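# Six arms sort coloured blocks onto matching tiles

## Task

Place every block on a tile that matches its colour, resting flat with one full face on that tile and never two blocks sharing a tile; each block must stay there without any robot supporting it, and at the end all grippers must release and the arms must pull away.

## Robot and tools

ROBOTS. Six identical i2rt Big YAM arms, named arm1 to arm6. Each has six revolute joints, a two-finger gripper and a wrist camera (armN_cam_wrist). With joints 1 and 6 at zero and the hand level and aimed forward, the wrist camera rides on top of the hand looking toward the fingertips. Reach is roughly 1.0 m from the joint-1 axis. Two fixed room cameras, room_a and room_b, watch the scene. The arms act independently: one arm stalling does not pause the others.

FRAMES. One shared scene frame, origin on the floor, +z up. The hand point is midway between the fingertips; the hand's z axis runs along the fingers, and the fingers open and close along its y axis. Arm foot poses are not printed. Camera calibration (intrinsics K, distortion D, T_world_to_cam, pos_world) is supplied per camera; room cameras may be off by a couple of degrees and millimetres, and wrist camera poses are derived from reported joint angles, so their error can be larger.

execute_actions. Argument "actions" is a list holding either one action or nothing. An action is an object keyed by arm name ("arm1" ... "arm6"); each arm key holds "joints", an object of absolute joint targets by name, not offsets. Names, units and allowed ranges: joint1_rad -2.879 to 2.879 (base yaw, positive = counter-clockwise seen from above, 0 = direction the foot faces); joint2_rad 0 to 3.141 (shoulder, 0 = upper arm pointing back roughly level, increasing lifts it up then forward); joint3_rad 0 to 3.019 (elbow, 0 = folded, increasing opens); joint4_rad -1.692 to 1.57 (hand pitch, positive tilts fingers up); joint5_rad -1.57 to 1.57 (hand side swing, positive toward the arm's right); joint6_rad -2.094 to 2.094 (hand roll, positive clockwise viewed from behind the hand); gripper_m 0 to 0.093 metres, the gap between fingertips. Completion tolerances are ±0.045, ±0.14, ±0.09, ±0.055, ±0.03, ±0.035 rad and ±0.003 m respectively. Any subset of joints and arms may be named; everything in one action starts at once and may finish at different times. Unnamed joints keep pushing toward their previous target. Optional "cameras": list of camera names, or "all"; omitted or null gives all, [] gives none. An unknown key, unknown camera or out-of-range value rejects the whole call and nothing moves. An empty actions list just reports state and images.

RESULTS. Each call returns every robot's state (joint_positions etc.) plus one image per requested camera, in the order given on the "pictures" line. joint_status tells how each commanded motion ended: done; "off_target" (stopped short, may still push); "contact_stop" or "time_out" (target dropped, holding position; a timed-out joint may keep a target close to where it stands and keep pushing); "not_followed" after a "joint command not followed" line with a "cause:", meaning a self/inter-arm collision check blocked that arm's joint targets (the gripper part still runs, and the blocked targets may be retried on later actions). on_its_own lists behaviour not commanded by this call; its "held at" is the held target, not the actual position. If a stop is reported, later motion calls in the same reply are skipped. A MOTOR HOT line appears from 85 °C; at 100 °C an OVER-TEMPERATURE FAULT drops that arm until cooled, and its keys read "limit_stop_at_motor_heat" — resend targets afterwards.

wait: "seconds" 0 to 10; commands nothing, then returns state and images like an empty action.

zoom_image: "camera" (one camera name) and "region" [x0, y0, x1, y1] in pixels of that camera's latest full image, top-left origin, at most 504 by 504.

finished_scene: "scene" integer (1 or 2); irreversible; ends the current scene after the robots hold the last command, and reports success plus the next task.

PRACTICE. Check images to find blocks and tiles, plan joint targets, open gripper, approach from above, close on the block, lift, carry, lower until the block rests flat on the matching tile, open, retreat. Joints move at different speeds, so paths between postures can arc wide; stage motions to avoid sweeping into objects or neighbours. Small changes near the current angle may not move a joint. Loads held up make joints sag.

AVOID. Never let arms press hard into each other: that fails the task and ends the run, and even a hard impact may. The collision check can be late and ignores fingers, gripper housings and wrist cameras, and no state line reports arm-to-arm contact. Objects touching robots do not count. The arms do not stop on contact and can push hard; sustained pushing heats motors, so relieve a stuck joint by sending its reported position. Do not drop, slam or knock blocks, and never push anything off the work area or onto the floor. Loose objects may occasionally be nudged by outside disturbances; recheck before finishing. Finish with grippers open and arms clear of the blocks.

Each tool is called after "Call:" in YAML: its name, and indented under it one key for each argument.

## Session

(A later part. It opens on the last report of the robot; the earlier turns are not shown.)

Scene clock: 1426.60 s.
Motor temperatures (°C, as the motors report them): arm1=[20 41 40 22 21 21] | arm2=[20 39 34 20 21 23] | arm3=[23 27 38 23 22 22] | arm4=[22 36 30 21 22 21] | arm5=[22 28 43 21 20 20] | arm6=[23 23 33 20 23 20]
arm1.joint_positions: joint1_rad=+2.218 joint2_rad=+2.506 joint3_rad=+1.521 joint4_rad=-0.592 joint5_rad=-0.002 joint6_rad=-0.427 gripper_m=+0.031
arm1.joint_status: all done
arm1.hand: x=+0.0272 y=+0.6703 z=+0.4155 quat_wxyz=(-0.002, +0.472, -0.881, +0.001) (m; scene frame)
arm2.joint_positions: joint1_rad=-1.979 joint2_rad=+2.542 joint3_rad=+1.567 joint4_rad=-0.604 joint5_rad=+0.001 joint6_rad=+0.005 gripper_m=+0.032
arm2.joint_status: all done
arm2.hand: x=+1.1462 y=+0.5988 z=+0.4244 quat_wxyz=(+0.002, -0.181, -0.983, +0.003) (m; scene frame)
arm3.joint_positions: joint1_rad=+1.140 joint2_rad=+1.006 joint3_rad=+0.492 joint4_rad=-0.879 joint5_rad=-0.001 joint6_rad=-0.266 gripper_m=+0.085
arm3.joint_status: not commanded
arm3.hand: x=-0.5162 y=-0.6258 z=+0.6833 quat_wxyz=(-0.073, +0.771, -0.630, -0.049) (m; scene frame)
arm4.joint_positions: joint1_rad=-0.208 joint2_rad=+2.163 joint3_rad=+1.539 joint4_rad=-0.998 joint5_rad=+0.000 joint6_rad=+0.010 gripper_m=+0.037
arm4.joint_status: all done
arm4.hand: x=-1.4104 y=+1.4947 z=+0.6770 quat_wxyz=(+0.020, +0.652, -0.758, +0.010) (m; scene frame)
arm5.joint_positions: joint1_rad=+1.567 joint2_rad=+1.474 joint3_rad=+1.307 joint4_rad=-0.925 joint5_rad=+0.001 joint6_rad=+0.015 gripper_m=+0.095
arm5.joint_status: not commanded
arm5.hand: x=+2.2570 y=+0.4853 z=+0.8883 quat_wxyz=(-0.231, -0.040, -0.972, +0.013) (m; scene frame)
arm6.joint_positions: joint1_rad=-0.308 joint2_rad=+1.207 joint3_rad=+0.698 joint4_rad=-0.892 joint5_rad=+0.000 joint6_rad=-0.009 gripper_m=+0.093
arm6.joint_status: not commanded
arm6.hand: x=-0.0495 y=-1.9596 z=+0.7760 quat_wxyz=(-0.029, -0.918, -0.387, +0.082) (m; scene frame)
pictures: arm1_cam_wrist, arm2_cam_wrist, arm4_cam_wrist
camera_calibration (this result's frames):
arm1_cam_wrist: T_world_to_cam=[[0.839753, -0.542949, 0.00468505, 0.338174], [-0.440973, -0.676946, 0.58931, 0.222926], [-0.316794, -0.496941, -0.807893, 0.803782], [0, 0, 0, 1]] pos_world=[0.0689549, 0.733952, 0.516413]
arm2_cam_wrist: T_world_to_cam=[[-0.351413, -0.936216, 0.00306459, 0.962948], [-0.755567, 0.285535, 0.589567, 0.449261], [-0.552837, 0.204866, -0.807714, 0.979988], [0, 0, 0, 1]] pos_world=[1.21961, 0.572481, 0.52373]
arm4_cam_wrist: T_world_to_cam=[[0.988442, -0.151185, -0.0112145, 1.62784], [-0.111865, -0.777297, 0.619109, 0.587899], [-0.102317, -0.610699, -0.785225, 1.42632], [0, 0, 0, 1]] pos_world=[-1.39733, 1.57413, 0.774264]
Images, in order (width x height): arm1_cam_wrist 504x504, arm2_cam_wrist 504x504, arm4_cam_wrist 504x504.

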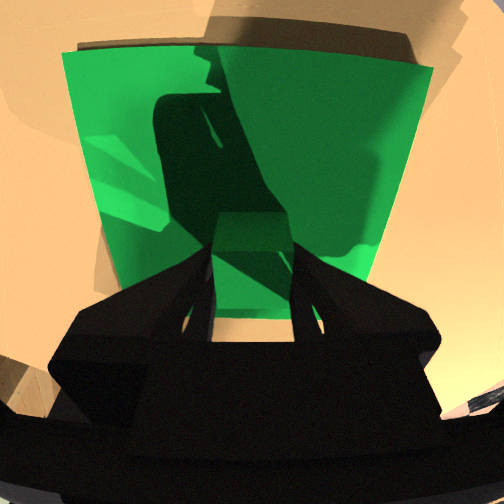

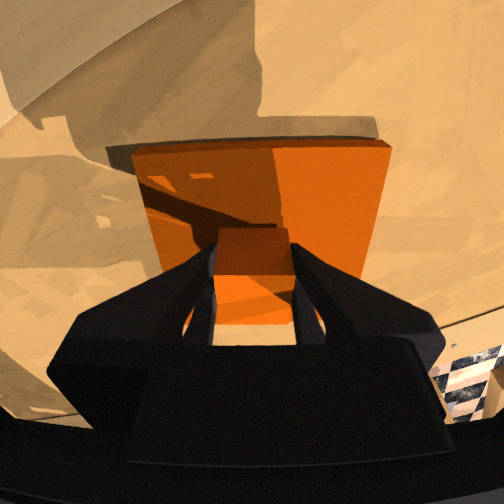

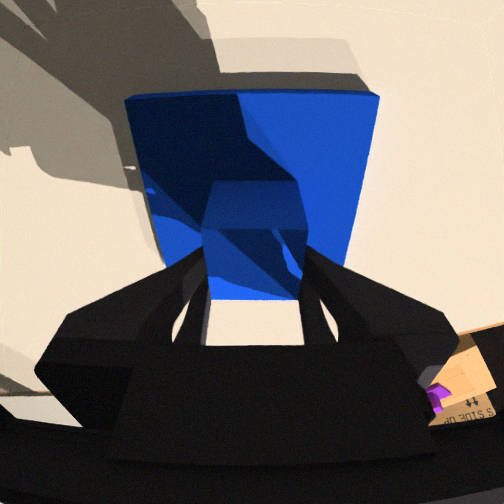

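Call:
execute_actions:
  actions:
    - {"arm1":{"joints":{"gripper_m":0.08}},"arm2":{"joints":{"gripper_m":0.08}},"arm4":{"joints":{"gripper_m":0.08}}}
  cameras: ["arm1_cam_wrist","arm2_cam_wrist","arm4_cam_wrist"]

Call:
execute_actions:
  actions:
    - {"arm1":{"joints":{"joint2_rad":2.1}},"arm2":{"joints":{"joint2_rad":2.13}},"arm4":{"joints":{"joint2_rad":1.75}}}

Scene clock: 1437.33 s.
Motor temperatures (°C, as the motors report them): arm1=[20 41 40 22 21 21] | arm2=[20 40 33 20 21 23] | arm3=[23 26 38 23 22 22] | arm4=[22 36 30 21 22 21] | arm5=[22 28 43 21 20 20] | arm6=[23 23 33 20 23 20]
arm1.joint_positions: joint1_rad=+2.218 joint2_rad=+2.506 joint3_rad=+1.521 joint4_rad=-0.592 joint5_rad=-0.002 joint6_rad=-0.427 gripper_m=+0.080
arm1.joint_status: all done
arm1.hand: x=+0.0272 y=+0.6703 z=+0.4155 quat_wxyz=(-0.002, +0.472, -0.881, +0.001) (m; scene frame)
arm2.joint_positions: joint1_rad=-1.979 joint2_rad=+2.542 joint3_rad=+1.567 joint4_rad=-0.604 joint5_rad=+0.001 joint6_rad=+0.005 gripper_m=+0.080
arm2.joint_status: all done
arm2.hand: x=+1.1462 y=+0.5988 z=+0.4244 quat_wxyz=(+0.002, -0.181, -0.983, +0.003) (m; scene frame)
arm3.joint_positions: joint1_rad=+1.140 joint2_rad=+1.006 joint3_rad=+0.492 joint4_rad=-0.879 joint5_rad=-0.001 joint6_rad=-0.266 gripper_m=+0.085
arm3.joint_status: not commanded
arm3.hand: x=-0.5162 y=-0.6258 z=+0.6833 quat_wxyz=(-0.073, +0.771, -0.630, -0.049) (m; scene frame)
arm4.joint_positions: joint1_rad=-0.208 joint2_rad=+2.163 joint3_rad=+1.539 joint4_rad=-0.987 joint5_rad=+0.000 joint6_rad=+0.010 gripper_m=+0.080
arm4.joint_status: all done
arm4.hand: x=-1.4100 y=+1.4973 z=+0.6769 quat_wxyz=(+0.016, +0.652, -0.758, +0.007) (m; scene frame)
arm5.joint_positions: joint1_rad=+1.567 joint2_rad=+1.474 joint3_rad=+1.307 joint4_rad=-0.925 joint5_rad=+0.001 joint6_rad=+0.015 gripper_m=+0.095
arm5.joint_status: not commanded
arm5.hand: x=+2.2570 y=+0.4853 z=+0.8883 quat_wxyz=(-0.231, -0.040, -0.972, +0.013) (m; scene frame)
arm6.joint_positions: joint1_rad=-0.308 joint2_rad=+1.207 joint3_rad=+0.698 joint4_rad=-0.892 joint5_rad=+0.000 joint6_rad=-0.009 gripper_m=+0.093
arm6.joint_status: not commanded
arm6.hand: x=-0.0495 y=-1.9596 z=+0.7760 quat_wxyz=(-0.029, -0.918, -0.387, +0.082) (m; scene frame)
pictures: arm1_cam_wrist, arm2_cam_wrist, arm4_cam_wrist
camera_calibration (this result's frames):
arm1_cam_wrist: T_world_to_cam=[[0.839753, -0.542949, 0.00468505, 0.338174], [-0.440973, -0.676946, 0.58931, 0.222926], [-0.316794, -0.496941, -0.807893, 0.803782], [0, 0, 0, 1]] pos_world=[0.0689549, 0.733952, 0.516413]
arm2_cam_wrist: T_world_to_cam=[[-0.351413, -0.936216, 0.00306459, 0.962948], [-0.755567, 0.285535, 0.589567, 0.449261], [-0.552837, 0.204866, -0.807714, 0.979988], [0, 0, 0, 1]] pos_world=[1.21961, 0.572481, 0.52373]
arm4_cam_wrist: T_world_to_cam=[[0.988442, -0.151176, -0.0113241, 1.62793], [-0.112879, -0.783786, 0.610686, 0.604012], [-0.101197, -0.60235, -0.791792, 1.42139], [0, 0, 0, 1]] pos_world=[-1.3971, 1.57569, 0.775016]
Images, in order (width x height): arm1_cam_wrist 504x504, arm2_cam_wrist 504x504, arm4_cam_wrist 504x504.

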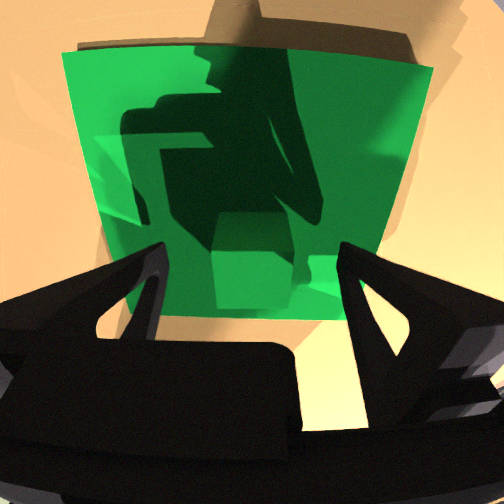

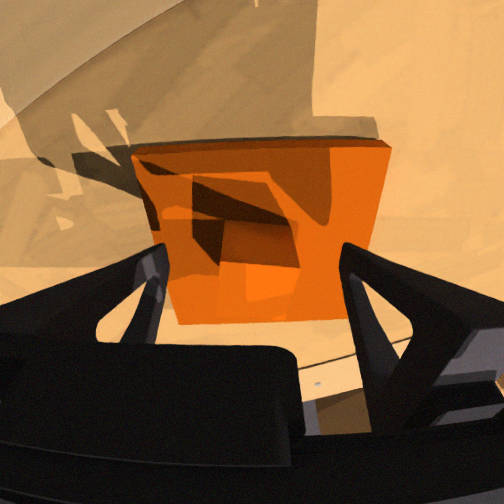

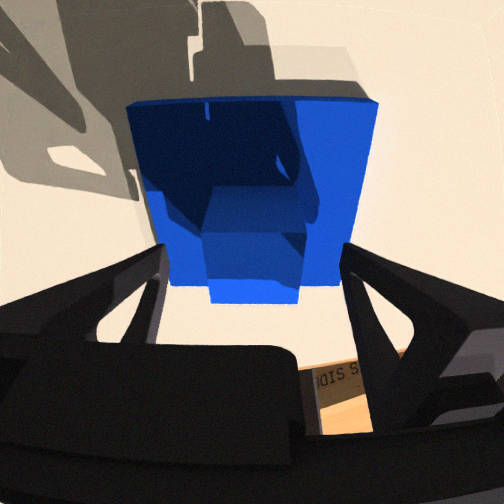

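Scene clock: 1438.93 s.
Motor temperatures (°C, as the motors report them): arm1=[20 41 40 22 21 21] | arm2=[20 40 33 20 21 23] | arm3=[23 26 38 23 22 22] | arm4=[22 36 30 21 22 21] | arm5=[22 28 43 21 20 20] | arm6=[23 23 33 20 23 20]
arm1.joint_positions: joint1_rad=+2.218 joint2_rad=+2.109 joint3_rad=+1.517 joint4_rad=-0.588 joint5_rad=-0.002 joint6_rad=-0.427 gripper_m=+0.080
arm1.joint_status: all done
arm1.hand: x=+0.1165 y=+0.7271 z=+0.6608 quat_wxyz=(-0.199, +0.463, -0.863, -0.012) (m; scene frame)
arm2.joint_positions: joint1_rad=-1.979 joint2_rad=+2.136 joint3_rad=+1.572 joint4_rad=-0.597 joint5_rad=+0.001 joint6_rad=+0.005 gripper_m=+0.080
arm2.joint_status: all done
arm2.hand: x=+1.2557 y=+0.5593 z=+0.6829 quat_wxyz=(-0.202, -0.177, -0.963, +0.040) (m; scene frame)
arm3.joint_positions: joint1_rad=+1.140 joint2_rad=+1.006 joint3_rad=+0.492 joint4_rad=-0.879 joint5_rad=-0.001 joint6_rad=-0.266 gripper_m=+0.085
arm3.joint_status: not commanded
arm3.hand: x=-0.5162 y=-0.6258 z=+0.6833 quat_wxyz=(-0.073, +0.771, -0.630, -0.049) (m; scene frame)
arm4.joint_positions: joint1_rad=-0.208 joint2_rad=+1.734 joint3_rad=+1.538 joint4_rad=-0.985 joint5_rad=+0.000 joint6_rad=+0.010 gripper_m=+0.080
arm4.joint_status: all done
arm4.hand: x=-1.4036 y=+1.5237 z=+0.9303 quat_wxyz=(-0.145, +0.638, -0.744, -0.134) (m; scene frame)
arm5.joint_positions: joint1_rad=+1.567 joint2_rad=+1.474 joint3_rad=+1.307 joint4_rad=-0.925 joint5_rad=+0.001 joint6_rad=+0.015 gripper_m=+0.095
arm5.joint_status: not commanded
arm5.hand: x=+2.2570 y=+0.4853 z=+0.8883 quat_wxyz=(-0.231, -0.040, -0.972, +0.013) (m; scene frame)
arm6.joint_positions: joint1_rad=-0.308 joint2_rad=+1.207 joint3_rad=+0.698 joint4_rad=-0.892 joint5_rad=+0.000 joint6_rad=-0.009 gripper_m=+0.093
arm6.joint_status: not commanded
arm6.hand: x=-0.0495 y=-1.9596 z=+0.7760 quat_wxyz=(-0.029, -0.918, -0.387, +0.082) (m; scene frame)
pictures: arm1_cam_wrist, arm2_cam_wrist, arm3_cam_wrist, arm4_cam_wrist, arm5_cam_wrist, arm6_cam_wrist, room_a, room_b
camera_calibration (this result's frames):
arm1_cam_wrist: T_world_to_cam=[[0.810929, -0.56015, 0.169191, 0.200019], [-0.584929, -0.768165, 0.260347, 0.456662], [-0.0158667, -0.310088, -0.950576, 0.981822], [0, 0, 0, 1]] pos_world=[0.120492, 0.767284, 0.780564]
arm2_cam_wrist: T_world_to_cam=[[-0.350354, -0.936611, 0.00328591, 0.962412], [-0.915243, 0.343102, 0.211211, 0.817506], [-0.19895, 0.0709914, -0.977435, 1.00379], [0, 0, 0, 1]] pos_world=[1.28511, 0.549657, 0.805314]
arm3_cam_wrist: T_world_to_cam=[[0.977535, 0.206521, 0.0421356, 0.606716], [0.168918, -0.887163, 0.429428, -0.759518], [0.126067, -0.412663, -0.902117, 0.547668], [0, 0, 0, 1]] pos_world=[-0.533833, -0.573113, 0.794655]
arm4_cam_wrist: T_world_to_cam=[[0.98858, -0.149895, -0.0155255, 1.63057], [-0.142628, -0.96393, 0.224714, 1.06248], [-0.0486488, -0.219933, -0.974301, 1.29944], [0, 0, 0, 1]] pos_world=[-1.3972, 1.55436, 1.05261]
arm5_cam_wrist: T_world_to_cam=[[-0.0799318, -0.996506, 0.0242025, 0.639734], [-0.984472, 0.0827268, 0.154825, 2.04346], [-0.156287, -0.0114512, -0.987645, 1.35924], [0, 0, 0, 1]] pos_world=[2.27529, 0.484015, 1.01058]
arm6_cam_wrist: T_world_to_cam=[[-0.702068, 0.71211, 0.000784311, 1.36337], [0.632328, 0.622904, 0.460599, 0.896296], [0.327508, 0.323868, -0.887608, 1.45988], [0, 0, 0, 1]] pos_world=[-0.0876996, -2.00198, 0.881897]
Images, in order (width x height): arm1_cam_wrist 504x504, arm2_cam_wrist 504x504, arm3_cam_wrist 504x504, arm4_cam_wrist 504x504, arm5_cam_wrist 504x504, arm6_cam_wrist 504x504, room_a 504x504, room_b 504x504.

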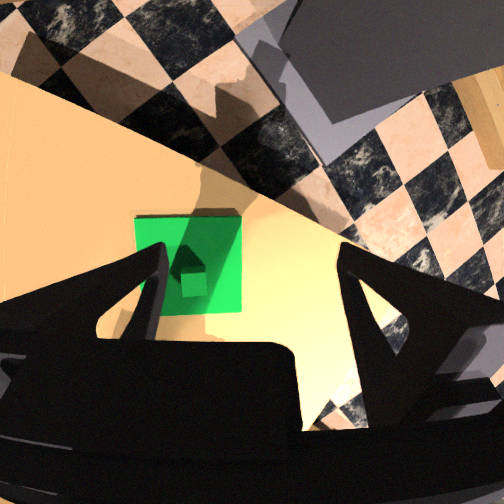

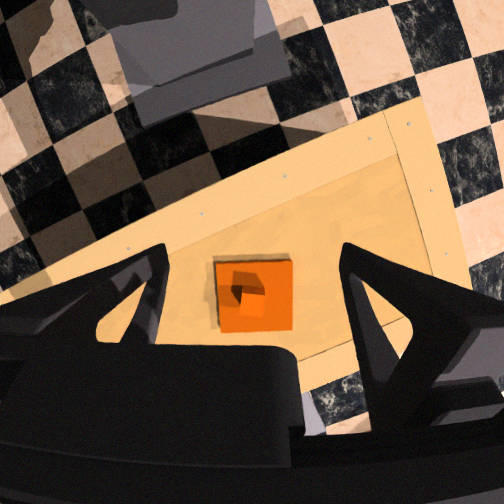

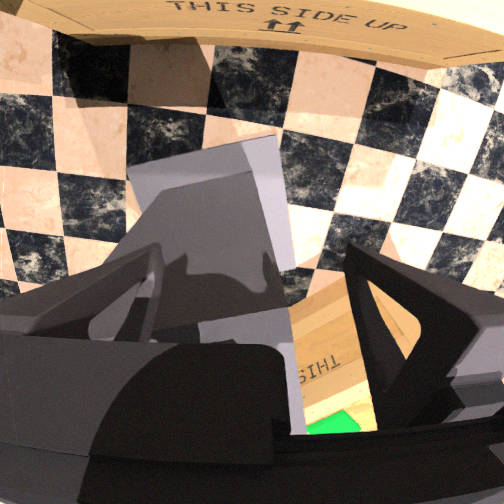

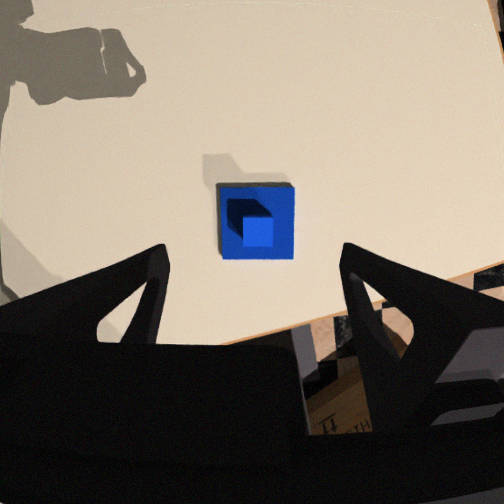

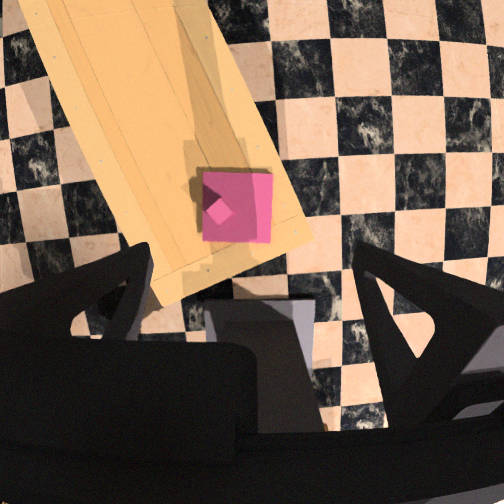

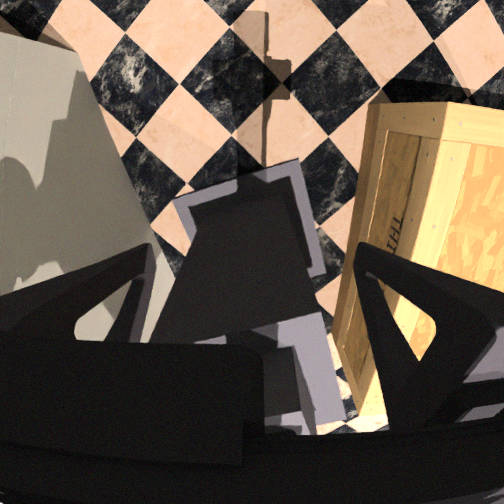

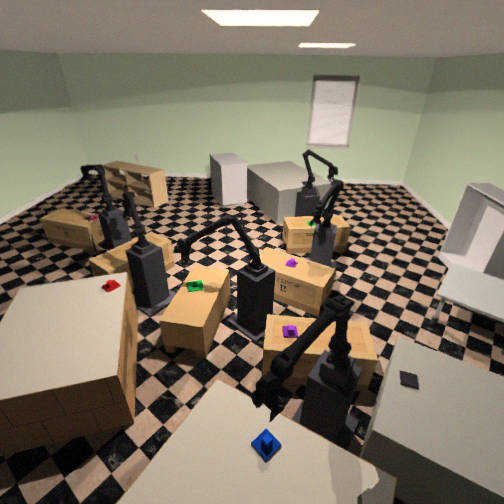

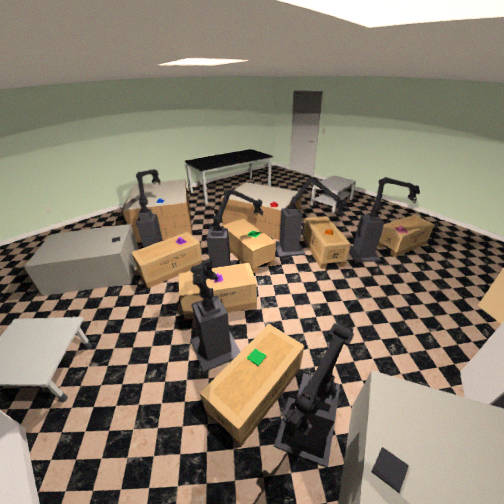

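Call:
zoom_image:
  camera: "arm5_cam_wrist"
  region: [180, 160, 290, 255]

Call:
zoom_image:
  camera: "room_a"
  region: [80, 240, 330, 360]

Region (180, 160, 290, 255) of arm5_cam_wrist's 504x504 image, scaled by 4.582, with more detail than that image has; it fills the top 435 rows of this view, and the rest is white.

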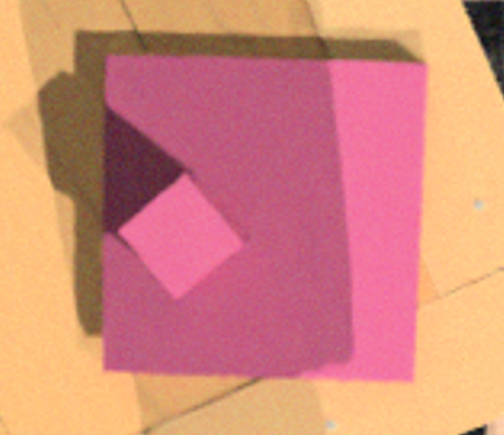

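Region (80, 240, 330, 360) of room_a's 504x504 image, scaled by 2.016, with more detail than that image has; it fills the top 242 rows of this view, and the rest is white.

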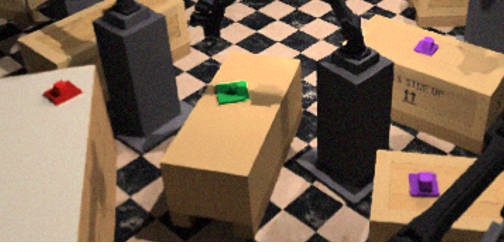

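All blocks are on their tiles, and the arms are open and clear.

Call:
finished_scene:
  scene: 2

The scene is finished: the task was done.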